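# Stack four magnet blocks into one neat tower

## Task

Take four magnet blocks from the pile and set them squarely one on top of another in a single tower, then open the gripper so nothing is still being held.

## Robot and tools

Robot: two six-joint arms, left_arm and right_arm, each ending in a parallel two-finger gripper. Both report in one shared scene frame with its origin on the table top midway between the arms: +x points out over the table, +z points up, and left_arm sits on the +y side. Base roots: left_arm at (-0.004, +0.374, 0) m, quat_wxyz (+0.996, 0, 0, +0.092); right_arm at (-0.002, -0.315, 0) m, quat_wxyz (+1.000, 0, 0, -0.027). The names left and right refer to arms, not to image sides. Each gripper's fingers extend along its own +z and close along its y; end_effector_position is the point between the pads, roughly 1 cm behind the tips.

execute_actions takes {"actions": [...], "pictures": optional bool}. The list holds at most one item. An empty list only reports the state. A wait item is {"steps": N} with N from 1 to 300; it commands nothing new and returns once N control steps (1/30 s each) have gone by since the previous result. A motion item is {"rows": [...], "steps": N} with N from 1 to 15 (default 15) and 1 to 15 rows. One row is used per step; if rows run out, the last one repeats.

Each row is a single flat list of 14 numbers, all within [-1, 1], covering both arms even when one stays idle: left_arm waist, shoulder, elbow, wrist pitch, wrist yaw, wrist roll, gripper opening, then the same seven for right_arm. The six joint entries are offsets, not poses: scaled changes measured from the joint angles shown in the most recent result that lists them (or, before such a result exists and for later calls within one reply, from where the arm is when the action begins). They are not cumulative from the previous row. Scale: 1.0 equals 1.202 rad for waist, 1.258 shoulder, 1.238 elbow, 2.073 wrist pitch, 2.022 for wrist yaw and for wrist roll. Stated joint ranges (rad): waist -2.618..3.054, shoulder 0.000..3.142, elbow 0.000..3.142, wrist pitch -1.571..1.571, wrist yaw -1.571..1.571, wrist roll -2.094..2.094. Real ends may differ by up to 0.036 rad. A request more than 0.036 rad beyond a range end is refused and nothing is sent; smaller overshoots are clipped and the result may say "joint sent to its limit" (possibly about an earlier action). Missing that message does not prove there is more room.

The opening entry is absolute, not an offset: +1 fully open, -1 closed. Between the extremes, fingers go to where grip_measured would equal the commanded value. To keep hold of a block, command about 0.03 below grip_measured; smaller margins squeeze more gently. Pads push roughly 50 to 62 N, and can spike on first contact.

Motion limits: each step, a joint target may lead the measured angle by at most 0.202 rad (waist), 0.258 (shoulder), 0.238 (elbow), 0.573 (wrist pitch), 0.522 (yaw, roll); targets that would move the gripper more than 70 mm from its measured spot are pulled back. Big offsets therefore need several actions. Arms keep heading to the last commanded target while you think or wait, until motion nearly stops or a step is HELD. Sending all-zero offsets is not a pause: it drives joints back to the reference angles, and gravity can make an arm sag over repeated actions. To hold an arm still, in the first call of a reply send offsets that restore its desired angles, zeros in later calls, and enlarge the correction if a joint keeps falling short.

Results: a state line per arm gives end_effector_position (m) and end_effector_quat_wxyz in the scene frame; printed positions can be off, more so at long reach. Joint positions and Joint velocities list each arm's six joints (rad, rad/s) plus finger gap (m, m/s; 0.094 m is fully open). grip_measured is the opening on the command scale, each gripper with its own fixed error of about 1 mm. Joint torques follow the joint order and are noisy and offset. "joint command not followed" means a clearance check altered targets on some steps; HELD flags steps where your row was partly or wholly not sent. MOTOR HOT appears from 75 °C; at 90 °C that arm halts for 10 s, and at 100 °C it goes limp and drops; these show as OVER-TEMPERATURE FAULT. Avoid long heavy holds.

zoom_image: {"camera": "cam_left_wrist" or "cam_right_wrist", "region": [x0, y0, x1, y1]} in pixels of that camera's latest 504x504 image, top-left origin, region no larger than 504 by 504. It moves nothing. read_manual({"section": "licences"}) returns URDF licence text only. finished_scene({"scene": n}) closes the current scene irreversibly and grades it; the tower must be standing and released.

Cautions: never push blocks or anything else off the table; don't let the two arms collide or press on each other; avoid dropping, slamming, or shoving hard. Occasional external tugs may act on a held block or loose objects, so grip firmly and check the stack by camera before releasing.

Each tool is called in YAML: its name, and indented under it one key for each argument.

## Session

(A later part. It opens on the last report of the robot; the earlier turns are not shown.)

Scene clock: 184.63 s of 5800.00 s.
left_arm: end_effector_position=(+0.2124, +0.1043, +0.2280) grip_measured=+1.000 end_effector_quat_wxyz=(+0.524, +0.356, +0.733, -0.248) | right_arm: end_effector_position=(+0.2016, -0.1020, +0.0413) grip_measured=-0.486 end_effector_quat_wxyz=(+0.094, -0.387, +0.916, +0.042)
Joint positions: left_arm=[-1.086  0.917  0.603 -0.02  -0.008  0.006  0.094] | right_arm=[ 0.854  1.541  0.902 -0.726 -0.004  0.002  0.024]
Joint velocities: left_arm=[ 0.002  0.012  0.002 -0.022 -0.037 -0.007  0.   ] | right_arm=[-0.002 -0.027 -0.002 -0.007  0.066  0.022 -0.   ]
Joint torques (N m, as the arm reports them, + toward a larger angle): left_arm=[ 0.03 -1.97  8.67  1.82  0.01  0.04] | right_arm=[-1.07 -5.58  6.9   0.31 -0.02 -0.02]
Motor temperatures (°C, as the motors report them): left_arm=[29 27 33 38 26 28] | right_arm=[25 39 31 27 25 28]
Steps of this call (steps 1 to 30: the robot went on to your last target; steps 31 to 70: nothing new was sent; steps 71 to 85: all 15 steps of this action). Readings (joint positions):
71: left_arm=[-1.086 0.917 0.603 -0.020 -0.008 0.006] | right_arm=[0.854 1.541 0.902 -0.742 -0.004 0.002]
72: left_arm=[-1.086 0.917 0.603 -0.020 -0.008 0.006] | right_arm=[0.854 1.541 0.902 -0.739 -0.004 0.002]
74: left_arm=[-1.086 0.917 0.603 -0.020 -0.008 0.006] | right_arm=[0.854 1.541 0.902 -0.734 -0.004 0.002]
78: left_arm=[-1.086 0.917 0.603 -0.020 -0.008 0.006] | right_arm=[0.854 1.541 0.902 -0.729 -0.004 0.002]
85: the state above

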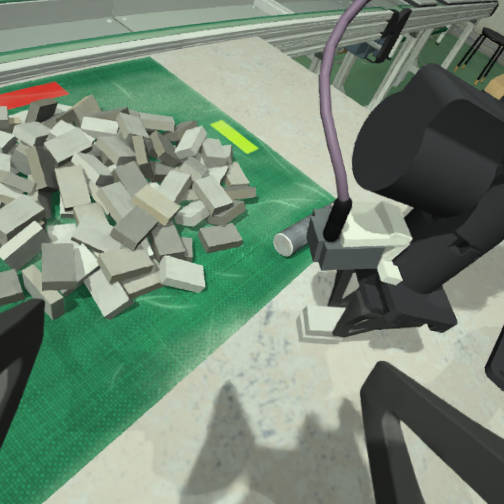

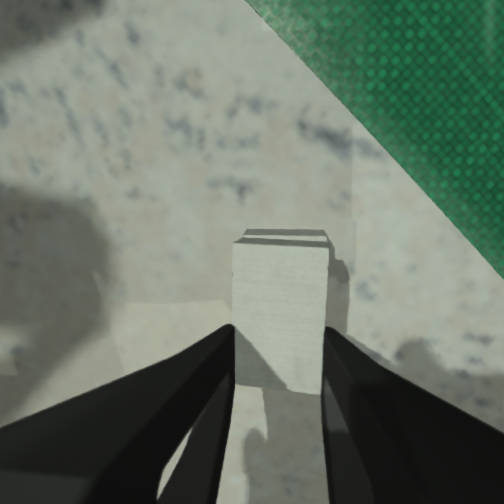

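execute_actions:
  actions:
    - {"rows":[[0,0,0,0,0,0,1,0,0,0,0.016,0,-0.018,-0.54],[0,0,0,0,0,0,1,0,0,0,0.016,0,-0.018,-0.54],[0,0,0,0,0,0,1,0,0.005,0,0.016,0,-0.018,-0.54],[0,0,0,0,0,0,1,0,0.01,0,0.016,0,-0.018,-0.54],[0,0,0,0,0,0,1,0,0.015,0,0.016,0,-0.018,-0.54],[0,0,0,0,0,0,1,0,0.02,0,0.016,0,-0.018,-0.54]]}

zoom_image:
  camera: "cam_right_wrist"
  region: [200,190,360,310]

zoom_image:
  camera: "cam_left_wrist"
  region: [270,280,380,370]

Scene clock: 189.07 s of 5800.00 s.
left_arm: end_effector_position=(+0.2124, +0.1043, +0.2280) grip_measured=+1.000 end_effector_quat_wxyz=(+0.524, +0.356, +0.733, -0.248) | right_arm: end_effector_position=(+0.2023, -0.1013, +0.0363) grip_measured=-0.486 end_effector_quat_wxyz=(+0.090, -0.401, +0.911, +0.039)
Joint positions: left_arm=[-1.086  0.917  0.603 -0.02  -0.008  0.006  0.094] | right_arm=[ 0.854  1.561  0.902 -0.716 -0.004 -0.027  0.024]
Joint velocities: left_arm=[-0.002 -0.007 -0.002 -0.037 -0.051 -0.022  0.   ] | right_arm=[-0.027 -0.002 -0.002  0.022 -0.007 -0.051  0.001]
Joint torques (N m, as the arm reports them, + toward a larger angle): left_arm=[-0.02 -1.95  8.65  1.86 -0.03 -0.02] | right_arm=[ 0.08 -5.12  6.82  0.34 -0.02 -0.08]
Motor temperatures (°C, as the motors report them): left_arm=[29 27 34 38 26 28] | right_arm=[25 38 31 27 25 28]
Steps of this call (steps 1 to 15: the robot went on to your last target; steps 16 to 90: nothing new was sent; then 0.93 s passed at rest; steps 91 to 105: all 15 steps of this action). Readings (joint positions):
91: left_arm=[-1.086 0.917 0.603 -0.020 -0.008 0.006] | right_arm=[0.854 1.541 0.902 -0.725 -0.004 -0.003]
92: left_arm=[-1.086 0.917 0.603 -0.020 -0.008 0.006] | right_arm=[0.854 1.541 0.902 -0.724 -0.004 -0.008]
94: left_arm=[-1.086 0.917 0.603 -0.020 -0.008 0.006] | right_arm=[0.854 1.541 0.902 -0.721 -0.004 -0.015]
98: left_arm=[-1.086 0.917 0.603 -0.020 -0.008 0.006] | right_arm=[0.854 1.555 0.902 -0.716 -0.004 -0.023]
105: the state above

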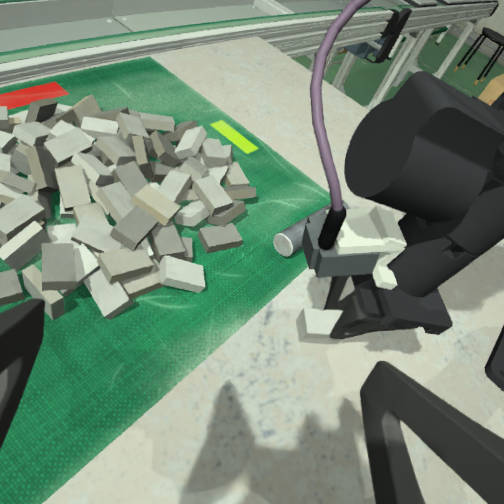

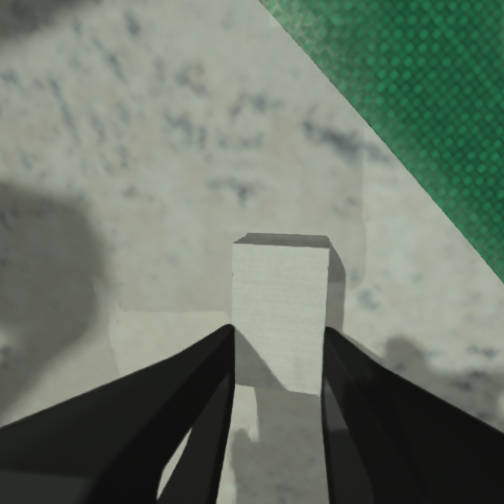

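Region (200, 190, 360, 310) of cam_right_wrist's 504x504 image, scaled by 3.150, with more detail than that image has; it fills the top 378 rows of this view, and the rest is white.

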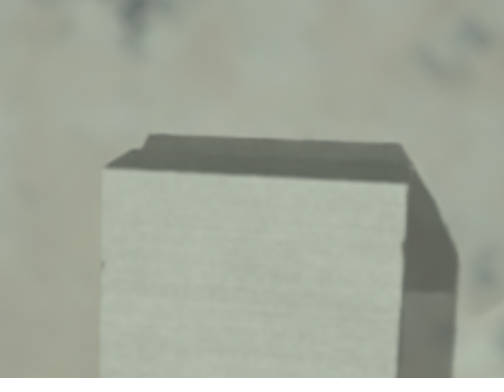

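Region (270, 280, 380, 370) of cam_left_wrist's 504x504 image, scaled by 4.582, with more detail than that image has; it fills the top 412 rows of this view, and the rest is white.

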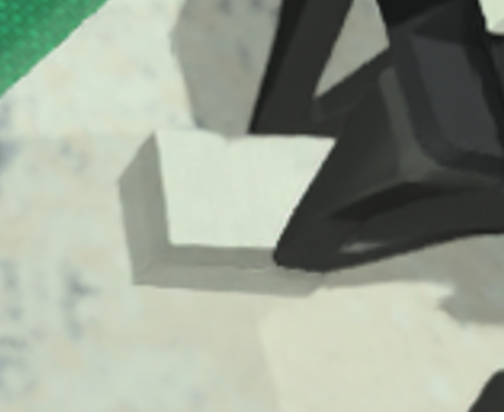

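execute_actions:
  actions:
    - {"rows":[[0,0,0,0,0,0,1,-0.015,0,0,0,0,0,-0.54],[0,0,0,0,0,0,1,-0.015,0,0,0,0,0,-0.54],[0,0,0,0,0,0,1,-0.015,0,0,0,0,0,-0.54],[0,0,0,0,0,0,1,-0.015,0,0,0,0,0,-0.54],[0,0,0,0,0,0,1,-0.015,0.006,0,0,0,0,-0.54],[0,0,0,0,0,0,1,-0.015,0.013,0,0,0,0,-0.54]],"steps":12}
  pictures: false

execute_actions:
  actions:
    - {"rows":[[0,0,0,0,0,0,1,0,0,0,0,0,0,-0.48],[0,0,0,0,0,0,1,0,0,0,0,0,0,-0.46],[0,0,0,0,0,0,1,0,0,0,0,0,0,-0.42],[0,0,0,0,0,0,1,0,0,0,0,0,0,-0.3],[0,0,0,0,0,0,1,0,0,0,0,0,0,-0.15]],"steps":10}

Scene clock: 192.77 s of 5800.00 s.
left_arm: end_effector_position=(+0.2124, +0.1043, +0.2280) grip_measured=+1.000 end_effector_quat_wxyz=(+0.524, +0.356, +0.733, -0.248) | right_arm: end_effector_position=(+0.2031, -0.1022, +0.0363) grip_measured=-0.486 end_effector_quat_wxyz=(+0.089, -0.399, +0.912, +0.040)
Joint positions: left_arm=[-1.086  0.917  0.603 -0.02  -0.008  0.006  0.094] | right_arm=[ 0.849  1.561  0.902 -0.716 -0.007 -0.028  0.024]
Joint velocities: left_arm=[-0.022  0.002 -0.007 -0.066  0.007 -0.007  0.   ] | right_arm=[ 0.007 -0.002 -0.002  0.022  0.066 -0.007  0.   ]
Joint torques (N m, as the arm reports them, + toward a larger angle): left_arm=[-0.02 -1.95  8.83  1.85  0.03 -0.02] | right_arm=[-0.98 -4.34  6.85  0.13  0.   -0.01]
Motor temperatures (°C, as the motors report them): left_arm=[29 27 34 39 26 28] | right_arm=[25 37 31 27 25 28]
Steps of this call (steps 1 to 15: the robot went on to your last target; steps 16 to 90: nothing new was sent; then 0.30 s passed at rest; steps 91 to 102: all 12 steps of this action). Readings (joint positions):
91: left_arm=[-1.086 0.917 0.603 -0.020 -0.008 0.006] | right_arm=[0.854 1.561 0.902 -0.716 -0.004 -0.028]
92: left_arm=[-1.086 0.917 0.603 -0.020 -0.008 0.006] | right_arm=[0.852 1.561 0.902 -0.716 -0.006 -0.028]
94: left_arm=[-1.086 0.917 0.603 -0.020 -0.008 0.006] | right_arm=[0.850 1.561 0.902 -0.716 -0.007 -0.028]
98: left_arm=[-1.086 0.917 0.603 -0.020 -0.008 0.006] | right_arm=[0.849 1.561 0.902 -0.716 -0.007 -0.028]
102: the state above

Scene clock: 193.10 s of 5800.00 s.
left_arm: end_effector_position=(+0.2124, +0.1043, +0.2280) grip_measured=+1.000 end_effector_quat_wxyz=(+0.524, +0.356, +0.733, -0.248) | right_arm: end_effector_position=(+0.2031, -0.1021, +0.0363) grip_measured=-0.153 end_effector_quat_wxyz=(+0.089, -0.399, +0.912, +0.040)
Joint positions: left_arm=[-1.086  0.917  0.603 -0.02  -0.008  0.006  0.094] | right_arm=[ 0.849  1.561  0.902 -0.716 -0.007 -0.028  0.04 ]
Joint velocities: left_arm=[-0.002  0.007 -0.022 -0.007  0.007 -0.037  0.   ] | right_arm=[-0.017 -0.007 -0.002  0.037 -0.007 -0.081 -0.   ]
Joint torques (N m, as the arm reports them, + toward a larger angle): left_arm=[-0.07 -1.94  8.65  1.83  0.02 -0.01] | right_arm=[ 0.   -5.7   6.83  0.13 -0.01 -0.01]
Motor temperatures (°C, as the motors report them): left_arm=[29 27 34 39 26 28] | right_arm=[25 37 31 27 25 28]
Steps of this call (steps 1 to 10: all 10 steps of this action). Readings (joint positions):
1: left_arm=[-1.086 0.917 0.603 -0.020 -0.008 0.006] | right_arm=[0.849 1.561 0.902 -0.716 -0.007 -0.028]
2: left_arm=[-1.086 0.917 0.603 -0.020 -0.008 0.006] | right_arm=[0.849 1.561 0.902 -0.716 -0.007 -0.028]
4: left_arm=[-1.086 0.917 0.603 -0.020 -0.008 0.006] | right_arm=[0.849 1.561 0.902 -0.716 -0.007 -0.028]
8: left_arm=[-1.086 0.917 0.603 -0.020 -0.008 0.006] | right_arm=[0.849 1.561 0.902 -0.716 -0.007 -0.028]
10: the state above

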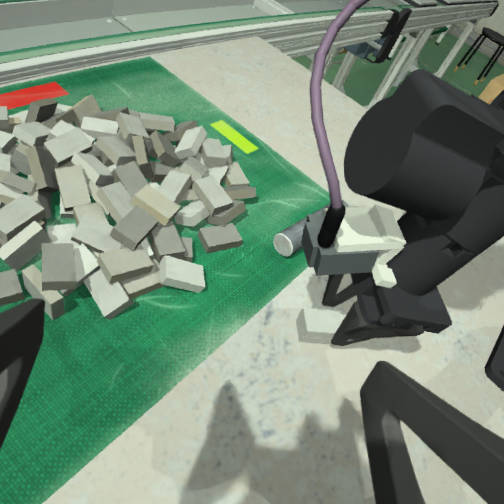

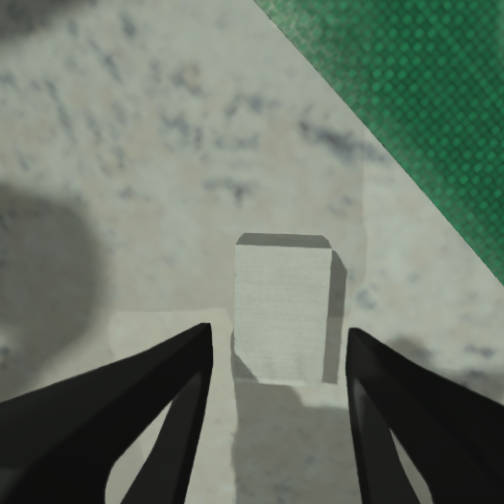

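execute_actions:
  actions:
    - {"rows":[[0,0,0,0,0,0,1,0,0,0.03,-0.02,0,0,-0.15],[0,0,0,0,0,0,1,0,0,0.05,-0.04,0,0,-0.15],[0,0,0,0,0,0,1,0,0,0.075,-0.06,0,0,-0.15],[0,0,0,0,0,0,1,0,0,0.1,-0.08,0,0,-0.15],[0,0,0,0,0,0,1,0,0,0.125,-0.1,0,0,-0.15],[0,0,0,0,0,0,1,0,0,0.15,-0.12,0,0,-0.15],[0,0,0,0,0,0,1,0,0,0.18,-0.14,0,0,-0.15],[0,0,0,0,0,0,1,0,0.01,0.21,-0.16,0,0,-0.15],[0,0,0,0,0,0,1,0,0.02,0.24,-0.18,0,0.03,-0.15],[0,0,0,0,0,0,1,-0.01,0.04,0.28,-0.2,0,0.07,-0.15],[0,0,0,0,0,0,1,-0.03,0.06,0.32,-0.22,0,0.11,-0.15],[0,0,0,0,0,0,1,-0.05,0.09,0.36,-0.24,0,0.15,-0.15],[0,0,0,0,0,0,1,-0.07,0.12,0.4,-0.26,0,0.2,-0.15],[0,0,0,0,0,0,1,-0.09,0.15,0.44,-0.28,0,0.25,-0.15],[0,0,0,0,0,0,1,-0.11,0.18,0.48,-0.304,0,0.344,-0.15]]}
  pictures: false

execute_actions:
  actions:
    - {"steps":12}
  pictures: false

Scene clock: 202.33 s of 5800.00 s.
left_arm: end_effector_position=(+0.2124, +0.1043, +0.2280) grip_measured=+1.000 end_effector_quat_wxyz=(+0.524, +0.356, +0.733, -0.248) | right_arm: end_effector_position=(+0.2437, -0.0918, +0.1162) grip_measured=-0.152 end_effector_quat_wxyz=(+0.042, -0.220, +0.974, +0.031)
Joint positions: left_arm=[-1.086  0.917  0.603 -0.02  -0.008  0.006  0.094] | right_arm=[ 0.78   1.704  1.397 -1.159 -0.013  0.284  0.04 ]
Joint velocities: left_arm=[-0.007 -0.007 -0.017 -0.051  0.022  0.051  0.   ] | right_arm=[-0.711  1.087  1.468 -1.121 -0.037  2.513  0.   ]
Joint torques (N m, as the arm reports them, + toward a larger angle): left_arm=[-0.07 -1.99  8.74  1.86  0.02  0.  ] | right_arm=[-1.95 -5.89  8.11 -0.2   0.05 -0.01]
Motor temperatures (°C, as the motors report them): left_arm=[29 27 34 39 26 28] | right_arm=[25 36 31 27 25 28]
Steps of this call (steps 1 to 15: the robot went on to your last target; steps 16 to 90: nothing new was sent; then 5.73 s passed at rest; steps 91 to 105: all 15 steps of this action). Readings (joint positions):
91: left_arm=[-1.086 0.917 0.603 -0.020 -0.008 0.006] | right_arm=[0.849 1.561 0.902 -0.719 -0.007 -0.028]
92: left_arm=[-1.086 0.917 0.603 -0.020 -0.008 0.006] | right_arm=[0.849 1.561 0.906 -0.730 -0.007 -0.028]
94: left_arm=[-1.086 0.917 0.603 -0.020 -0.008 0.006] | right_arm=[0.849 1.561 0.935 -0.780 -0.007 -0.028]
98: left_arm=[-1.086 0.917 0.603 -0.020 -0.008 0.006] | right_arm=[0.849 1.562 1.061 -0.904 -0.007 -0.028]
105: the state above

Scene clock: 202.73 s of 5800.00 s.
left_arm: end_effector_position=(+0.2124, +0.1043, +0.2280) grip_measured=+1.000 end_effector_quat_wxyz=(+0.524, +0.356, +0.733, -0.248) | right_arm: end_effector_position=(+0.2423, -0.1234, +0.1074) grip_measured=-0.152 end_effector_quat_wxyz=(-0.031, -0.010, +0.999, -0.018)
Joint positions: left_arm=[-1.086  0.917  0.603 -0.02  -0.008  0.006  0.094] | right_arm=[ 0.71   1.79   1.466 -1.318 -0.008  0.637  0.04 ]
Joint velocities: left_arm=[ 0.002 -0.007 -0.002 -0.051  0.022 -0.066  0.   ] | right_arm=[ 0.007 -0.022 -0.007 -0.051 -0.022  0.256  0.   ]
Joint torques (N m, as the arm reports them, + toward a larger angle): left_arm=[-0.15 -1.98  8.72  1.83 -0.01  0.03] | right_arm=[ 0.57 -8.18  9.42 -0.48 -0.05  0.06]
Motor temperatures (°C, as the motors report them): left_arm=[29 27 34 39 26 28] | right_arm=[25 36 31 27 25 28]
Steps of this call (steps 1 to 12: the robot went on to your last target). Readings (joint positions):
1: left_arm=[-1.086 0.917 0.603 -0.020 -0.008 0.006] | right_arm=[0.756 1.737 1.436 -1.186 -0.013 0.360]
2: left_arm=[-1.086 0.917 0.603 -0.020 -0.008 0.006] | right_arm=[0.736 1.760 1.458 -1.202 -0.011 0.421]
4: left_arm=[-1.086 0.917 0.603 -0.020 -0.008 0.006] | right_arm=[0.712 1.783 1.466 -1.236 -0.008 0.509]
8: left_arm=[-1.086 0.917 0.603 -0.020 -0.008 0.006] | right_arm=[0.710 1.790 1.466 -1.295 -0.008 0.600]
12: the state above

execute_actions:
  actions:
    - {"rows":[[0,0,0,0,0,0,1,-0.01,0.01,0.04,-0.014,0,0.015,-0.15],[0,0,0,0,0,0,1,-0.02,0.03,0.07,-0.014,0,0.015,-0.15],[0,0,0,0,0,0,1,-0.035,0.055,0.105,-0.014,0,0.015,-0.15],[0,0,0,0,0,0,1,-0.05,0.08,0.14,-0.014,0,0.015,-0.15],[0,0,0,0,0,0,1,-0.065,0.105,0.175,-0.014,0,0.015,-0.15],[0,0,0,0,0,0,1,-0.08,0.13,0.21,-0.014,0,0.015,-0.15],[0,0,0,0,0,0,1,-0.095,0.155,0.245,-0.014,0,0.015,-0.15],[0,0,0,0,0,0,1,-0.11,0.18,0.28,-0.014,0,0.015,-0.15],[0,0,0,0,0,0,1,-0.12,0.205,0.315,-0.014,0,0.015,-0.15],[0,0,0,0,0,0,1,-0.13,0.23,0.35,-0.014,0,0.015,-0.15],[0,0,0,0,0,0,1,-0.14,0.255,0.375,-0.014,0,0.015,-0.15],[0,0,0,0,0,0,1,-0.148,0.275,0.395,-0.014,0,0.015,-0.15],[0,0,0,0,0,0,1,-0.153,0.295,0.41,-0.014,0,0.015,-0.15],[0,0,0,0,0,0,1,-0.158,0.31,0.418,-0.014,0,0.015,-0.15],[0,0,0,0,0,0,1,-0.158,0.321,0.423,-0.014,0,0.015,-0.15]]}
  pictures: false

execute_actions:
  actions:
    - {"steps":10}

Scene clock: 210.00 s of 5800.00 s.
left_arm: end_effector_position=(+0.2124, +0.1043, +0.2280) grip_measured=+1.000 end_effector_quat_wxyz=(+0.524, +0.356, +0.733, -0.248) | right_arm: end_effector_position=(+0.3717, -0.1208, +0.0981) grip_measured=-0.152 end_effector_quat_wxyz=(+0.004, +0.095, +0.995, +0.010)
Joint positions: left_arm=[-1.086  0.917  0.603 -0.02  -0.008  0.006  0.094] | right_arm=[ 0.524  2.154  1.943 -1.342 -0.013  0.661  0.04 ]
Joint velocities: left_arm=[-0.002  0.002 -0.017  0.007 -0.022 -0.066  0.   ] | right_arm=[-0.198  0.574  0.335 -0.022  0.022  0.051  0.001]
Joint torques (N m, as the arm reports them, + toward a larger angle): left_arm=[-0.04 -2.03  8.66  1.85 -0.01  0.  ] | right_arm=[  0.67 -10.9    9.18  -0.19  -0.02   0.05]
Motor temperatures (°C, as the motors report them): left_arm=[29 27 34 39 26 28] | right_arm=[25 37 32 27 25 28]
Steps of this call (steps 1 to 30: the robot went on to your last target; steps 31 to 90: nothing new was sent; then 3.77 s passed at rest; steps 91 to 105: all 15 steps of this action). Readings (joint positions):
91: left_arm=[-1.086 0.917 0.603 -0.020 -0.008 0.006] | right_arm=[0.710 1.790 1.466 -1.330 -0.008 0.661]
92: left_arm=[-1.086 0.917 0.603 -0.020 -0.008 0.006] | right_arm=[0.709 1.795 1.475 -1.337 -0.009 0.661]
94: left_arm=[-1.086 0.917 0.603 -0.020 -0.008 0.006] | right_arm=[0.696 1.832 1.533 -1.354 -0.012 0.661]
98: left_arm=[-1.086 0.917 0.603 -0.020 -0.008 0.006] | right_arm=[0.629 1.953 1.714 -1.352 -0.015 0.661]
105: the state above

Scene clock: 210.33 s of 5800.00 s.
left_arm: end_effector_position=(+0.2124, +0.1043, +0.2280) grip_measured=+1.000 end_effector_quat_wxyz=(+0.524, +0.356, +0.733, -0.248) | right_arm: end_effector_position=(+0.3741, -0.1235, +0.0804) grip_measured=-0.152 end_effector_quat_wxyz=(-0.013, +0.099, +0.995, -0.001)
Joint positions: left_arm=[-1.086  0.917  0.603 -0.02  -0.008  0.006  0.094] | right_arm=[ 0.516  2.203  1.951 -1.341 -0.012  0.661  0.04 ]
Joint velocities: left_arm=[-0.002 -0.022 -0.002  0.081 -0.022 -0.037  0.   ] | right_arm=[-0.012 -0.012 -0.002 -0.022 -0.022 -0.037 -0.001]
Joint torques (N m, as the arm reports them, + toward a larger angle): left_arm=[ 0.   -2.02  8.69  1.84  0.01  0.01] | right_arm=[  0.3  -12.31  10.14  -0.3    0.04   0.05]
Motor temperatures (°C, as the motors report them): left_arm=[29 27 34 39 26 28] | right_arm=[25 37 32 27 25 28]
Steps of this call (steps 1 to 10: the robot went on to your last target). Readings (joint positions):
1: left_arm=[-1.086 0.917 0.603 -0.020 -0.008 0.006] | right_arm=[0.519 2.171 1.950 -1.341 -0.013 0.661]
2: left_arm=[-1.086 0.917 0.603 -0.020 -0.008 0.006] | right_arm=[0.516 2.183 1.951 -1.341 -0.012 0.661]
4: left_arm=[-1.086 0.917 0.603 -0.020 -0.008 0.006] | right_arm=[0.516 2.199 1.951 -1.341 -0.012 0.661]
8: left_arm=[-1.086 0.917 0.603 -0.020 -0.008 0.006] | right_arm=[0.516 2.203 1.951 -1.341 -0.012 0.661]
10: the state above

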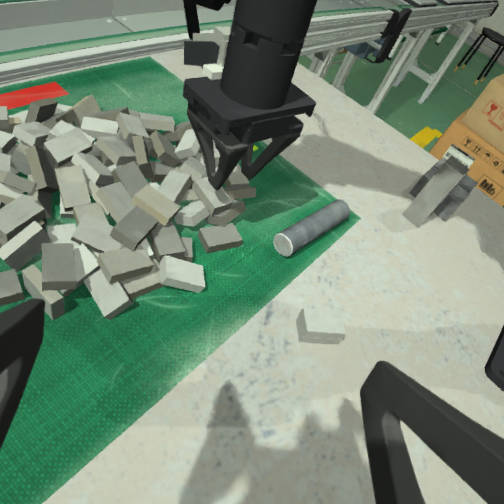

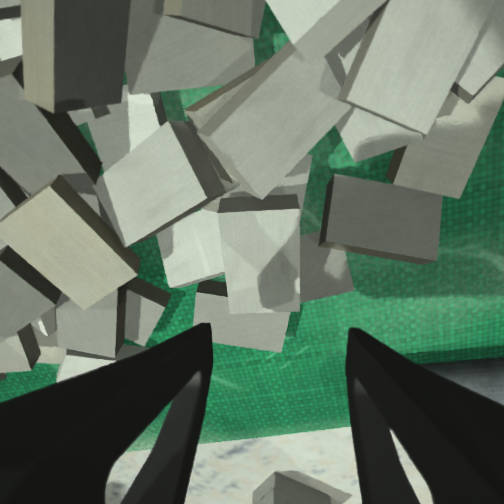

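execute_actions:
  actions:
    - {"rows":[[0,0,0,0,0,0,1,0.014,0,0,0.02,0.009,0.009,-0.22],[0,0,0,0,0,0,1,0.014,0,-0.01,0.03,0.009,0.009,-0.22],[0,0,0,0,0,0,1,0.014,0,-0.018,0.04,0.009,0.009,-0.22],[0,0,0,0,0,0,1,0.014,0.003,-0.026,0.053,0.009,0.009,-0.22],[0,0,0,0,0,0,1,0.014,0.005,-0.034,0.053,0.009,0.009,-0.22],[0,0,0,0,0,0,1,0.014,0.007,-0.042,0.053,0.009,0.009,-0.22],[0,0,0,0,0,0,1,0.014,0.009,-0.05,0.053,0.009,0.009,-0.22],[0,0,0,0,0,0,1,0.014,0.011,-0.059,0.053,0.009,0.009,-0.22]]}
  pictures: false

execute_actions:
  actions:
    - {"steps":6}

Scene clock: 216.87 s of 5800.00 s.
left_arm: end_effector_position=(+0.2124, +0.1043, +0.2280) grip_measured=+1.000 end_effector_quat_wxyz=(+0.524, +0.356, +0.733, -0.248) | right_arm: end_effector_position=(+0.3787, -0.1187, +0.0610) grip_measured=-0.218 end_effector_quat_wxyz=(-0.004, +0.101, +0.995, +0.002)
Joint positions: left_arm=[-1.086  0.917  0.603 -0.02  -0.008  0.006  0.094] | right_arm=[ 0.524  2.215  1.895 -1.255 -0.007  0.673  0.037]
Joint velocities: left_arm=[-0.007  0.002 -0.007 -0.081 -0.022 -0.022  0.   ] | right_arm=[-0.017  0.007  0.012  0.007 -0.125  0.081 -0.   ]
Joint torques (N m, as the arm reports them, + toward a larger angle): left_arm=[-0.07 -1.98  8.73  1.82 -0.01 -0.02] | right_arm=[  0.74 -11.61   5.75  -0.02   0.06   0.05]
Motor temperatures (°C, as the motors report them): left_arm=[29 27 34 39 26 28] | right_arm=[25 39 32 27 25 28]
Steps of this call (steps 1 to 30: the robot went on to your last target; steps 31 to 90: nothing new was sent; then 3.03 s passed at rest; steps 91 to 105: all 15 steps of this action). Readings (joint positions):
91: left_arm=[-1.086 0.917 0.603 -0.020 -0.008 0.006] | right_arm=[0.517 2.203 1.951 -1.339 -0.011 0.663]
92: left_arm=[-1.086 0.917 0.603 -0.020 -0.008 0.006] | right_arm=[0.517 2.203 1.951 -1.333 -0.010 0.666]
94: left_arm=[-1.086 0.917 0.603 -0.020 -0.008 0.006] | right_arm=[0.520 2.203 1.951 -1.311 -0.008 0.668]
98: left_arm=[-1.086 0.917 0.603 -0.020 -0.008 0.006] | right_arm=[0.524 2.203 1.923 -1.265 -0.007 0.671]
105: the state above

Scene clock: 217.07 s of 5800.00 s.
left_arm: end_effector_position=(+0.2124, +0.1043, +0.2280) grip_measured=+1.000 end_effector_quat_wxyz=(+0.524, +0.356, +0.733, -0.248) | right_arm: end_effector_position=(+0.3798, -0.1182, +0.0610) grip_measured=-0.218 end_effector_quat_wxyz=(-0.001, +0.101, +0.995, +0.003)
Joint positions: left_arm=[-1.086  0.917  0.603 -0.02  -0.008  0.006  0.094] | right_arm=[ 0.524  2.215  1.895 -1.25  -0.006  0.673  0.037]
Joint velocities: left_arm=[ 0.002  0.002 -0.002 -0.051 -0.051  0.022  0.   ] | right_arm=[-0.007 -0.017 -0.002 -0.037 -0.066 -0.022 -0.001]
Joint torques (N m, as the arm reports them, + toward a larger angle): left_arm=[-0.1  -2.03  8.68  1.83  0.01  0.  ] | right_arm=[  0.66 -11.55   5.71  -0.04   0.06   0.07]
Motor temperatures (°C, as the motors report them): left_arm=[29 27 34 39 26 28] | right_arm=[25 39 32 27 25 28]
Steps of this call (steps 1 to 6: the robot went on to your last target). Readings (joint positions):
1: left_arm=[-1.086 0.917 0.603 -0.020 -0.008 0.006] | right_arm=[0.524 2.215 1.895 -1.253 -0.006 0.673]
2: left_arm=[-1.086 0.917 0.603 -0.020 -0.008 0.006] | right_arm=[0.524 2.215 1.895 -1.252 -0.006 0.673]
4: left_arm=[-1.086 0.917 0.603 -0.020 -0.008 0.006] | right_arm=[0.524 2.215 1.895 -1.250 -0.006 0.673]
6: the state above

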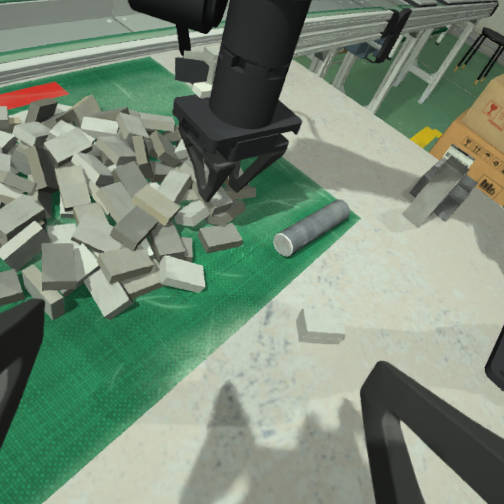

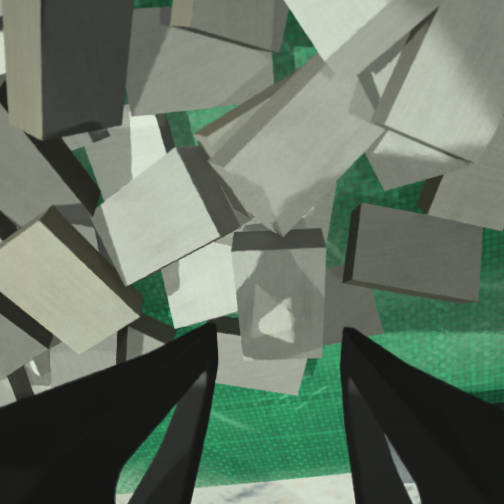

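execute_actions:
  actions:
    - {"rows":[[0,0,0,0,0,0,1,0,0,-0.01,0.012,0,0,-0.26],[0,0,0,0,0,0,1,0,0,-0.016,0.018,0,0,-0.26],[0,0,0,0,0,0,1,0,0.003,-0.022,0.024,0,0,-0.26],[0,0,0,0,0,0,1,0,0.005,-0.029,0.03,0,0,-0.26],[0,0,0,0,0,0,1,0,0.007,-0.036,0.036,0,0,-0.26],[0,0,0,0,0,0,1,0,0.009,-0.043,0.04,0,0,-0.26],[0,0,0,0,0,0,1,0,0.009,-0.05,0.04,0,0,-0.26],[0,0,0,0,0,0,1,0,0.009,-0.058,0.04,0,0,-0.26]]}

Scene clock: 220.77 s of 5800.00 s.
left_arm: end_effector_position=(+0.2124, +0.1043, +0.2280) grip_measured=+1.000 end_effector_quat_wxyz=(+0.524, +0.356, +0.733, -0.248) | right_arm: end_effector_position=(+0.3792, -0.1184, +0.0447) grip_measured=-0.258 end_effector_quat_wxyz=(-0.002, +0.101, +0.995, +0.003)
Joint positions: left_arm=[-1.086  0.917  0.603 -0.02  -0.008  0.006  0.094] | right_arm=[ 0.524  2.223  1.842 -1.191 -0.007  0.673  0.035]
Joint velocities: left_arm=[ 0.012  0.007 -0.007  0.007 -0.007  0.037  0.   ] | right_arm=[ 0.002  0.002  0.012  0.066  0.007 -0.007 -0.   ]
Joint torques (N m, as the arm reports them, + toward a larger angle): left_arm=[-0.12 -2.    8.88  1.84  0.   -0.01] | right_arm=[ -0.13 -11.28   5.38  -0.04   0.05   0.  ]
Motor temperatures (°C, as the motors report them): left_arm=[29 27 34 39 26 28] | right_arm=[25 40 32 27 25 28]
Steps of this call (steps 1 to 15: the robot went on to your last target; steps 16 to 90: nothing new was sent; then 0.20 s passed at rest; steps 91 to 105: all 15 steps of this action). Readings (joint positions):
91: left_arm=[-1.086 0.917 0.603 -0.020 -0.008 0.006] | right_arm=[0.524 2.215 1.895 -1.248 -0.006 0.673]
92: left_arm=[-1.086 0.917 0.603 -0.020 -0.008 0.006] | right_arm=[0.524 2.215 1.895 -1.245 -0.006 0.673]
94: left_arm=[-1.086 0.917 0.603 -0.020 -0.008 0.006] | right_arm=[0.524 2.215 1.893 -1.234 -0.006 0.673]
98: left_arm=[-1.086 0.917 0.603 -0.020 -0.008 0.006] | right_arm=[0.524 2.215 1.863 -1.200 -0.006 0.673]
105: the state above

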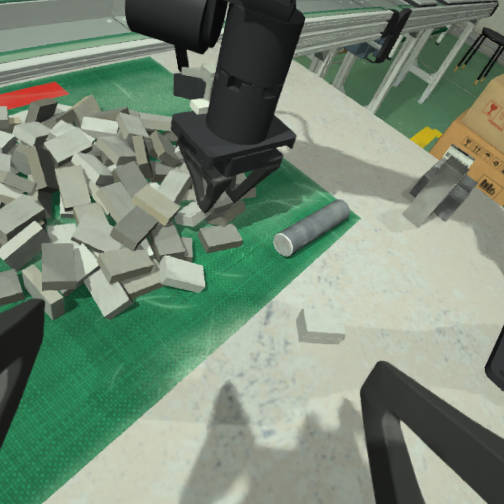

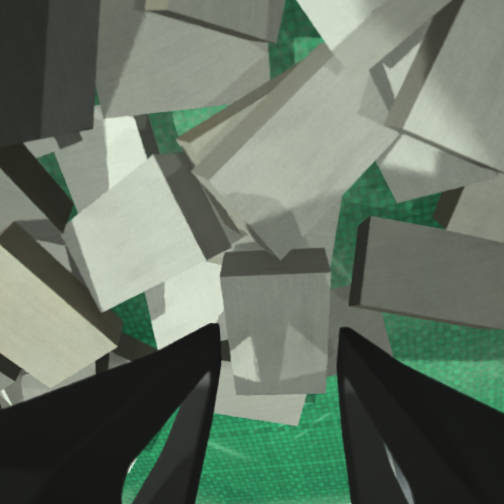

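execute_actions:
  actions:
    - {"rows":[[0,0,0,0,0,0,1,0,0,0,0,0,0,-0.33],[0,0,0,0,0,0,1,0,0,0,0,0,0,-0.38],[0,0,0,0,0,0,1,0,0,0,0,0,0,-0.42],[0,0,0,0,0,0,1,0,0,0,0,0,0,-0.46],[0,0,0,0,0,0,1,0,0,0,0,0,0,-0.5],[0,0,0,0,0,0,1,0,0,0,0,0,0,-0.53]],"steps":10}
  pictures: false

execute_actions:
  actions:
    - {"rows":[[0,0,0,0,0,0,1,0,-0.02,0.025,-0.015,0,0,-0.53],[0,0,0,0,0,0,1,0,-0.027,0.033,-0.025,0,0,-0.53],[0,0,0,0,0,0,1,0,-0.034,0.042,-0.035,0,0,-0.53],[0,0,0,0,0,0,1,0,-0.041,0.05,-0.045,0,0,-0.53],[0,0,0,0,0,0,1,0,-0.048,0.06,-0.055,0,0,-0.53],[0,0,0,0,0,0,1,0,-0.055,0.068,-0.065,0,0,-0.53],[0,0,0,0,0,0,1,0,-0.062,0.076,-0.075,0,0,-0.53],[0,0,0,0,0,0,1,0,-0.069,0.085,-0.085,0,0,-0.53],[0,0,0,0,0,0,1,0,-0.076,0.093,-0.095,0,0,-0.53],[0,0,0,0,0,0,1,0,-0.083,0.1,-0.1,0,0,-0.53],[0,0,0,0,0,0,1,0,-0.09,0.11,-0.1,0,0,-0.53]]}

zoom_image:
  camera: "cam_right_wrist"
  region: [180,220,380,420]

Scene clock: 229.23 s of 5800.00 s.
left_arm: end_effector_position=(+0.2124, +0.1043, +0.2280) grip_measured=+1.000 end_effector_quat_wxyz=(+0.524, +0.356, +0.733, -0.248) | right_arm: end_effector_position=(+0.3794, -0.1179, +0.0447) grip_measured=-0.474 end_effector_quat_wxyz=(-0.002, +0.101, +0.995, +0.004)
Joint positions: left_arm=[-1.086  0.917  0.603 -0.02  -0.008  0.006  0.094] | right_arm=[ 0.524  2.223  1.842 -1.19  -0.009  0.673  0.025]
Joint velocities: left_arm=[-0.012 -0.002 -0.002 -0.081 -0.037  0.051  0.   ] | right_arm=[-0.012  0.022 -0.002 -0.022  0.066 -0.007 -0.   ]
Joint torques (N m, as the arm reports them, + toward a larger angle): left_arm=[-0.07 -1.89  8.72  1.84  0.02 -0.03] | right_arm=[ -0.07 -11.6    6.95  -0.22   0.    -0.01]
Motor temperatures (°C, as the motors report them): left_arm=[29 27 34 40 26 28] | right_arm=[25 41 31 27 25 28]
Steps of this call (steps 1 to 15: the robot went on to your last target; steps 16 to 90: nothing new was sent; then 5.13 s passed at rest; steps 91 to 100: all 10 steps of this action). Readings (joint positions):
91: left_arm=[-1.086 0.917 0.603 -0.020 -0.008 0.006] | right_arm=[0.524 2.223 1.842 -1.190 -0.008 0.673]
92: left_arm=[-1.086 0.917 0.603 -0.020 -0.008 0.006] | right_arm=[0.524 2.223 1.842 -1.190 -0.008 0.673]
94: left_arm=[-1.086 0.917 0.603 -0.020 -0.008 0.006] | right_arm=[0.524 2.223 1.842 -1.190 -0.009 0.673]
98: left_arm=[-1.086 0.917 0.603 -0.020 -0.008 0.006] | right_arm=[0.524 2.223 1.842 -1.190 -0.009 0.673]
100: the state above

Scene clock: 229.73 s of 5800.00 s.
left_arm: end_effector_position=(+0.2124, +0.1043, +0.2280) grip_measured=+1.000 end_effector_quat_wxyz=(+0.524, +0.356, +0.733, -0.248) | right_arm: end_effector_position=(+0.3706, -0.1223, +0.1135) grip_measured=-0.474 end_effector_quat_wxyz=(+0.016, +0.101, +0.995, +0.016)
Joint positions: left_arm=[-1.086  0.917  0.603 -0.02  -0.008  0.006  0.094] | right_arm=[ 0.524  2.119  1.949 -1.357 -0.009  0.673  0.025]
Joint velocities: left_arm=[-0.012 -0.017 -0.007  0.022 -0.095 -0.007  0.   ] | right_arm=[ 0.002 -0.154  0.1   -0.227  0.051 -0.081 -0.   ]
Joint torques (N m, as the arm reports them, + toward a larger angle): left_arm=[-0.05 -1.96  8.8   1.84 -0.03 -0.01] | right_arm=[ -0.01 -10.91   9.11  -0.33  -0.01  -0.02]
Motor temperatures (°C, as the motors report them): left_arm=[29 27 34 40 26 28] | right_arm=[25 41 31 27 25 28]
Steps of this call (steps 1 to 15: all 15 steps of this action). Readings (joint positions):
1: left_arm=[-1.086 0.917 0.603 -0.020 -0.008 0.006] | right_arm=[0.524 2.223 1.842 -1.191 -0.009 0.673]
2: left_arm=[-1.086 0.917 0.603 -0.020 -0.008 0.006] | right_arm=[0.524 2.222 1.842 -1.194 -0.009 0.673]
4: left_arm=[-1.086 0.917 0.603 -0.020 -0.008 0.006] | right_arm=[0.524 2.217 1.845 -1.213 -0.009 0.673]
8: left_arm=[-1.086 0.917 0.603 -0.020 -0.008 0.006] | right_arm=[0.524 2.192 1.881 -1.278 -0.009 0.673]
15: the state above

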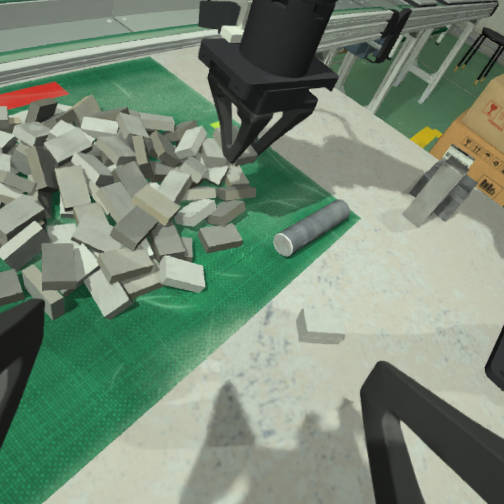

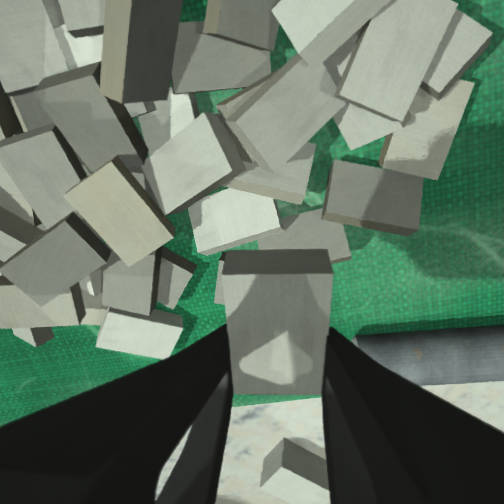

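Region (180, 220, 380, 420) of cam_right_wrist's 504x504 image, scaled by 2.520, with more detail than that image has.

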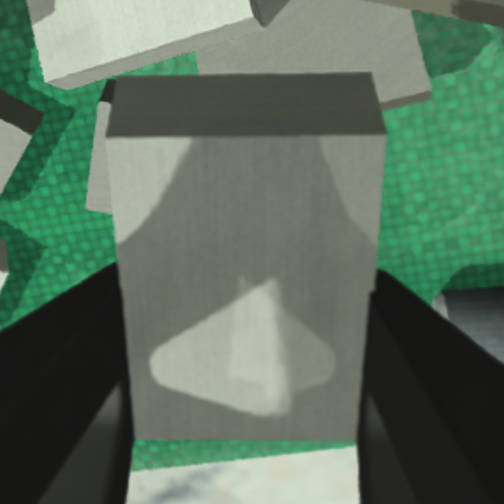

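execute_actions:
  actions:
    - {"rows":[[0,0,0,0,0,0,1,0.005,-0.02,0,-0.01,0,-0.03,-0.53],[0,0,0,0,0,0,1,0.015,-0.035,-0.02,-0.005,0,-0.06,-0.53],[0,0,0,0,0,0,1,0.035,-0.055,-0.05,0,0,-0.09,-0.53],[0,0,0,0,0,0,1,0.055,-0.075,-0.085,0.005,0,-0.12,-0.53],[0,0,0,0,0,0,1,0.08,-0.095,-0.12,0.01,0,-0.15,-0.53],[0,0,0,0,0,0,1,0.105,-0.115,-0.155,0.015,0,-0.18,-0.53],[0,0,0,0,0,0,1,0.13,-0.135,-0.19,0.02,0,-0.21,-0.53],[0,0,0,0,0,0,1,0.155,-0.155,-0.23,0.025,0,-0.24,-0.53],[0,0,0,0,0,0,1,0.18,-0.175,-0.27,0.03,0,-0.27,-0.53],[0,0,0,0,0,0,1,0.2,-0.195,-0.31,0.035,0,-0.3,-0.53],[0,0,0,0,0,0,1,0.22,-0.215,-0.345,0.04,0,-0.337,-0.53],[0,0,0,0,0,0,1,0.238,-0.23,-0.38,0.047,0,-0.337,-0.53],[0,0,0,0,0,0,1,0.252,-0.243,-0.41,0.047,0,-0.337,-0.53],[0,0,0,0,0,0,1,0.262,-0.25,-0.44,0.047,0,-0.337,-0.53],[0,0,0,0,0,0,1,0.269,-0.255,-0.46,0.047,0.004,-0.337,-0.53]]}
  pictures: false

execute_actions:
  actions:
    - {"steps":15}

Scene clock: 237.83 s of 5800.00 s.
left_arm: end_effector_position=(+0.2124, +0.1043, +0.2280) grip_measured=+1.000 end_effector_quat_wxyz=(+0.524, +0.356, +0.733, -0.248) | right_arm: end_effector_position=(+0.2137, -0.0892, +0.0912) grip_measured=-0.474 end_effector_quat_wxyz=(-0.050, -0.342, +0.938, -0.014)
Joint positions: left_arm=[-1.086  0.917  0.603 -0.02  -0.008  0.006  0.094] | right_arm=[ 0.847  1.832  1.451 -1.292 -0.018  0.095  0.025]
Joint velocities: left_arm=[ 0.017  0.007 -0.012  0.037 -0.066 -0.022  0.   ] | right_arm=[ 0.408 -0.359 -0.974 -0.081  0.007 -0.637  0.   ]
Joint torques (N m, as the arm reports them, + toward a larger angle): left_arm=[-0.02 -1.96  8.73  1.82  0.01 -0.02] | right_arm=[-2.17 -9.34  5.9  -0.12  0.16 -0.05]
Motor temperatures (°C, as the motors report them): left_arm=[29 27 34 40 26 28] | right_arm=[25 41 32 27 25 28]
Steps of this call (steps 1 to 30: the robot went on to your last target; steps 31 to 90: nothing new was sent; then 4.60 s passed at rest; steps 91 to 105: all 15 steps of this action). Readings (joint positions):
91: left_arm=[-1.086 0.917 0.603 -0.020 -0.008 0.006] | right_arm=[0.524 2.115 1.952 -1.381 -0.009 0.664]
92: left_arm=[-1.086 0.917 0.603 -0.020 -0.008 0.006] | right_arm=[0.524 2.113 1.950 -1.380 -0.009 0.645]
94: left_arm=[-1.086 0.917 0.603 -0.020 -0.008 0.006] | right_arm=[0.533 2.091 1.914 -1.363 -0.008 0.584]
98: left_arm=[-1.086 0.917 0.603 -0.020 -0.008 0.006] | right_arm=[0.623 1.992 1.756 -1.335 -0.002 0.404]
105: the state above

Scene clock: 238.33 s of 5800.00 s.
left_arm: end_effector_position=(+0.2124, +0.1043, +0.2280) grip_measured=+1.000 end_effector_quat_wxyz=(+0.524, +0.356, +0.733, -0.248) | right_arm: end_effector_position=(+0.2027, -0.0989, +0.0796) grip_measured=-0.474 end_effector_quat_wxyz=(-0.066, -0.389, +0.918, -0.024)
Joint positions: left_arm=[-1.086  0.917  0.603 -0.02  -0.008  0.006  0.094] | right_arm=[ 0.857  1.822  1.387 -1.277 -0.008  0.001  0.025]
Joint velocities: left_arm=[ 0.007 -0.007  0.002  0.022  0.037 -0.007  0.   ] | right_arm=[ 0.007 -0.002 -0.012 -0.051  0.022 -0.037  0.   ]
Joint torques (N m, as the arm reports them, + toward a larger angle): left_arm=[-0.07 -1.96  8.61  1.83  0.    0.  ] | right_arm=[-0.76 -9.98  5.95 -0.27  0.05 -0.05]
Motor temperatures (°C, as the motors report them): left_arm=[29 27 34 40 26 28] | right_arm=[25 41 32 27 25 28]
Steps of this call (steps 1 to 15: the robot went on to your last target). Readings (joint positions):
1: left_arm=[-1.086 0.917 0.603 -0.020 -0.008 0.006] | right_arm=[0.857 1.824 1.423 -1.292 -0.018 0.074]
2: left_arm=[-1.086 0.917 0.603 -0.020 -0.008 0.006] | right_arm=[0.860 1.822 1.404 -1.292 -0.018 0.059]
4: left_arm=[-1.086 0.917 0.603 -0.020 -0.008 0.006] | right_arm=[0.858 1.822 1.388 -1.291 -0.015 0.037]
8: left_arm=[-1.086 0.917 0.603 -0.020 -0.008 0.006] | right_arm=[0.857 1.822 1.387 -1.283 -0.010 0.014]
15: the state above

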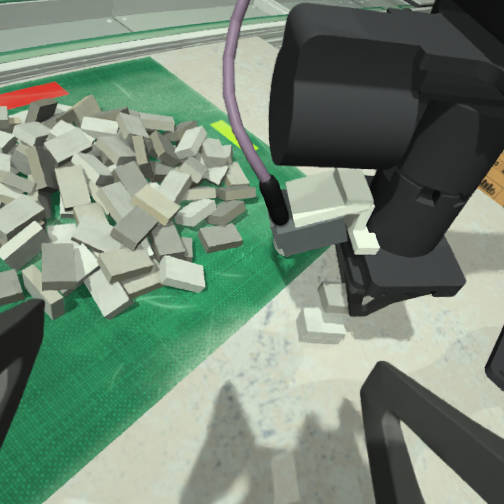

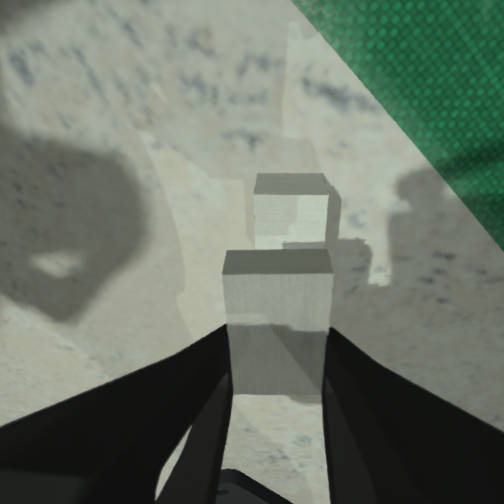

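execute_actions:
  actions:
    - {"rows":[[0,0,0,0,0,0,1,-0.01,0,-0.01,0.015,0.005,0,-0.53],[0,0,0,0,0,0,1,-0.016,0,-0.02,0.025,0.005,0,-0.53],[0,0,0,0,0,0,1,-0.016,0,-0.03,0.035,0.005,0,-0.53],[0,0,0,0,0,0,1,-0.016,0,-0.04,0.045,0.005,0,-0.53],[0,0,0,0,0,0,1,-0.016,0,-0.05,0.055,0.005,0,-0.53],[0,0,0,0,0,0,1,-0.016,0.003,-0.06,0.065,0.005,0,-0.53],[0,0,0,0,0,0,1,-0.016,0.005,-0.07,0.069,0.005,0,-0.53],[0,0,0,0,0,0,1,-0.016,0.005,-0.08,0.069,0.005,0,-0.53],[0,0,0,0,0,0,1,-0.016,0.005,-0.088,0.069,0.005,0,-0.53],[0,0,0,0,0,0,1,-0.016,0.005,-0.094,0.069,0.005,0,-0.53]]}
  pictures: false

execute_actions:
  actions:
    - {"steps":8}

zoom_image:
  camera: "cam_right_wrist"
  region: [200,180,360,300]

Scene clock: 243.80 s of 5800.00 s.
left_arm: end_effector_position=(+0.2124, +0.1043, +0.2280) grip_measured=+1.000 end_effector_quat_wxyz=(+0.524, +0.356, +0.733, -0.248) | right_arm: end_effector_position=(+0.2029, -0.1041, +0.0542) grip_measured=-0.474 end_effector_quat_wxyz=(-0.061, -0.386, +0.920, -0.023)
Joint positions: left_arm=[-1.086  0.917  0.603 -0.02  -0.008  0.006  0.094] | right_arm=[ 0.846  1.822  1.285 -1.163 -0.004 -0.002  0.025]
Joint velocities: left_arm=[-0.022 -0.002  0.007 -0.081  0.022  0.051  0.   ] | right_arm=[ 0.012  0.007 -0.007  0.037  0.037  0.066  0.001]
Joint torques (N m, as the arm reports them, + toward a larger angle): left_arm=[ 0.04 -2.    8.78  1.81  0.02  0.01] | right_arm=[-0.65 -7.19  5.47 -0.23  0.02  0.03]
Motor temperatures (°C, as the motors report them): left_arm=[29 27 34 40 26 28] | right_arm=[25 41 31 26 25 28]
Steps of this call (steps 1 to 15: the robot went on to your last target; steps 16 to 90: nothing new was sent; then 1.97 s passed at rest; steps 91 to 105: all 15 steps of this action). Readings (joint positions):
91: left_arm=[-1.086 0.917 0.603 -0.020 -0.008 0.006] | right_arm=[0.857 1.822 1.387 -1.274 -0.007 -0.002]
92: left_arm=[-1.086 0.917 0.603 -0.020 -0.008 0.006] | right_arm=[0.856 1.822 1.387 -1.270 -0.007 -0.002]
94: left_arm=[-1.086 0.917 0.603 -0.020 -0.008 0.006] | right_arm=[0.852 1.822 1.379 -1.249 -0.007 -0.002]
98: left_arm=[-1.086 0.917 0.603 -0.020 -0.008 0.006] | right_arm=[0.846 1.822 1.330 -1.190 -0.004 -0.002]
105: the state above

Scene clock: 244.07 s of 5800.00 s.
left_arm: end_effector_position=(+0.2124, +0.1043, +0.2280) grip_measured=+1.000 end_effector_quat_wxyz=(+0.524, +0.356, +0.733, -0.248) | right_arm: end_effector_position=(+0.2049, -0.1020, +0.0538) grip_measured=-0.474 end_effector_quat_wxyz=(-0.055, -0.387, +0.920, -0.021)
Joint positions: left_arm=[-1.086  0.917  0.603 -0.02  -0.008  0.006  0.094] | right_arm=[ 0.846  1.822  1.285 -1.152 -0.004 -0.002  0.025]
Joint velocities: left_arm=[-0.017  0.007  0.002  0.007  0.007 -0.051  0.   ] | right_arm=[-0.002  0.007 -0.022  0.007  0.007 -0.081 -0.   ]
Joint torques (N m, as the arm reports them, + toward a larger angle): left_arm=[-0.18 -1.93  8.73  1.82  0.01  0.  ] | right_arm=[-0.77 -7.38  5.46 -0.24  0.03  0.02]
Motor temperatures (°C, as the motors report them): left_arm=[29 27 34 40 26 28] | right_arm=[25 41 31 26 25 28]
Steps of this call (steps 1 to 8: the robot went on to your last target). Readings (joint positions):
1: left_arm=[-1.086 0.917 0.603 -0.020 -0.008 0.006] | right_arm=[0.846 1.822 1.285 -1.160 -0.004 -0.002]
2: left_arm=[-1.086 0.917 0.603 -0.020 -0.008 0.006] | right_arm=[0.846 1.822 1.285 -1.158 -0.004 -0.002]
4: left_arm=[-1.086 0.917 0.603 -0.020 -0.008 0.006] | right_arm=[0.846 1.822 1.285 -1.155 -0.004 -0.002]
8: the state above

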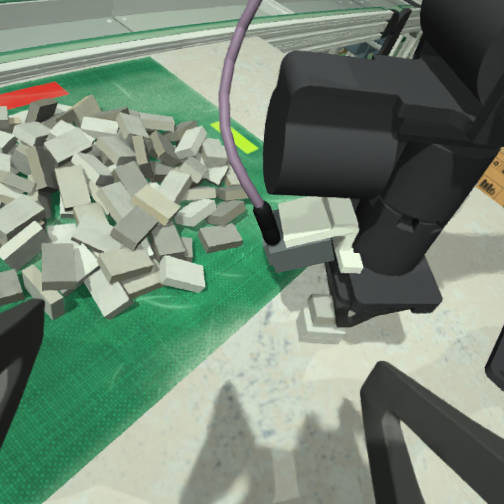

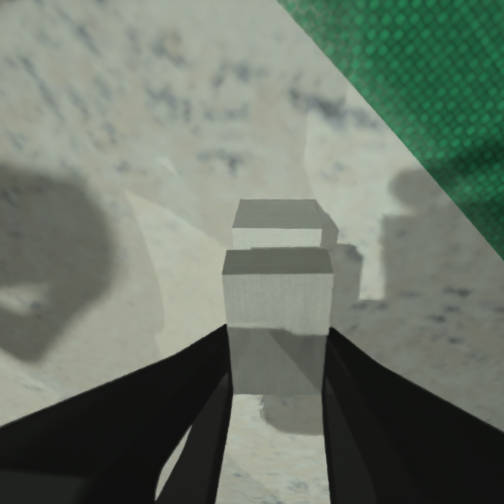

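Region (200, 180, 360, 300) of cam_right_wrist's 504x504 image, scaled by 3.150, with more detail than that image has; it fills the top 378 rows of this view, and the rest is white.

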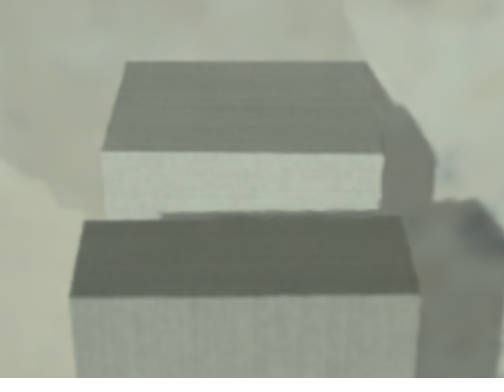

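execute_actions:
  actions:
    - {"rows":[[0,0,0,0,0,0,1,0,0,0,0.02,0,0,-0.53],[0,0,0,0,0,0,1,0,0,-0.01,0.026,0,0,-0.53],[0,0,0,0,0,0,1,0,0.004,-0.016,0.03,0,0,-0.53],[0,0,0,0,0,0,1,0,0.007,-0.021,0.033,0,0,-0.53],[0,0,0,0,0,0,1,0,0.009,-0.026,0.033,0,0,-0.53],[0,0,0,0,0,0,1,0,0.011,-0.031,0.033,0,0,-0.53],[0,0,0,0,0,0,1,0,0.013,-0.035,0.033,0,0,-0.53],[0,0,0,0,0,0,1,0,0.014,-0.039,0.033,0,0,-0.53],[0,0,0,0,0,0,1,0,0.015,-0.042,0.033,0,0,-0.53]]}

zoom_image:
  camera: "cam_right_wrist"
  region: [200,180,360,300]

Scene clock: 250.03 s of 5800.00 s.
left_arm: end_effector_position=(+0.2124, +0.1043, +0.2280) grip_measured=+1.000 end_effector_quat_wxyz=(+0.524, +0.356, +0.733, -0.248) | right_arm: end_effector_position=(+0.2045, -0.1025, +0.0406) grip_measured=-0.474 end_effector_quat_wxyz=(-0.056, -0.387, +0.920, -0.021)
Joint positions: left_arm=[-1.086  0.917  0.603 -0.02  -0.008  0.006  0.094] | right_arm=[ 0.846  1.838  1.249 -1.103 -0.004 -0.002  0.025]
Joint velocities: left_arm=[ 0.002 -0.012  0.007  0.007 -0.007  0.022  0.   ] | right_arm=[-0.037 -0.007 -0.007 -0.081  0.037  0.007  0.001]
Joint torques (N m, as the arm reports them, + toward a larger angle): left_arm=[-0.1  -2.07  8.7   1.83 -0.01  0.  ] | right_arm=[-0.04 -7.58  4.7  -0.17 -0.03 -0.02]
Motor temperatures (°C, as the motors report them): left_arm=[29 27 34 40 26 28] | right_arm=[25 40 31 26 25 28]
Steps of this call (steps 1 to 30: the robot went on to your last target; steps 31 to 90: nothing new was sent; then 2.47 s passed at rest; steps 91 to 105: all 15 steps of this action). Readings (joint positions):
91: left_arm=[-1.086 0.917 0.603 -0.020 -0.008 0.006] | right_arm=[0.846 1.822 1.285 -1.148 -0.004 -0.002]
92: left_arm=[-1.086 0.917 0.603 -0.020 -0.008 0.006] | right_arm=[0.846 1.822 1.285 -1.143 -0.004 -0.002]
94: left_arm=[-1.086 0.917 0.603 -0.020 -0.008 0.006] | right_arm=[0.846 1.822 1.285 -1.130 -0.004 -0.002]
98: left_arm=[-1.086 0.917 0.603 -0.020 -0.008 0.006] | right_arm=[0.846 1.823 1.272 -1.106 -0.004 -0.002]
105: the state above

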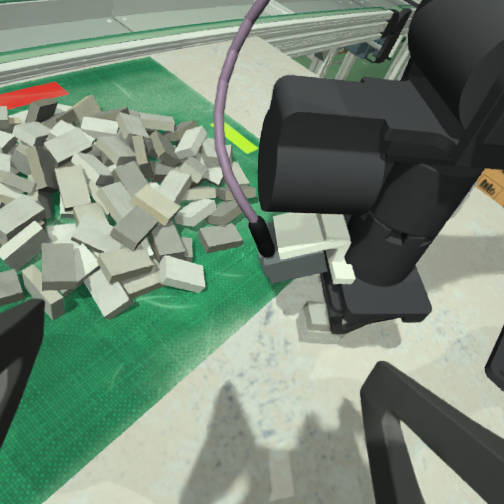

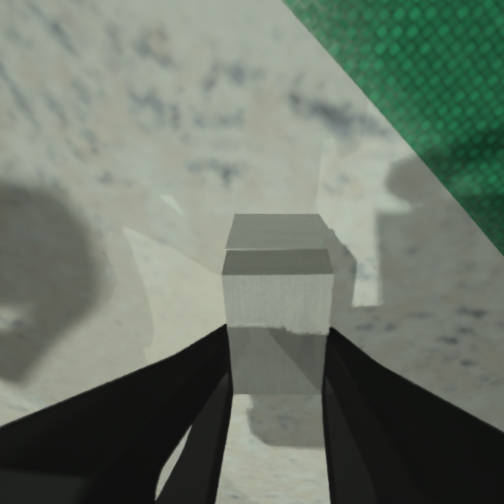

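Region (200, 180, 360, 300) of cam_right_wrist's 504x504 image, scaled by 3.150, with more detail than that image has; it fills the top 378 rows of this view, and the rest is white.

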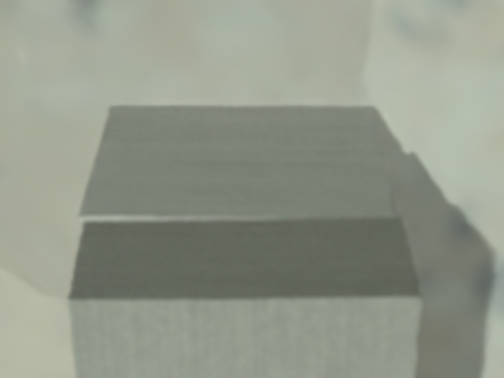

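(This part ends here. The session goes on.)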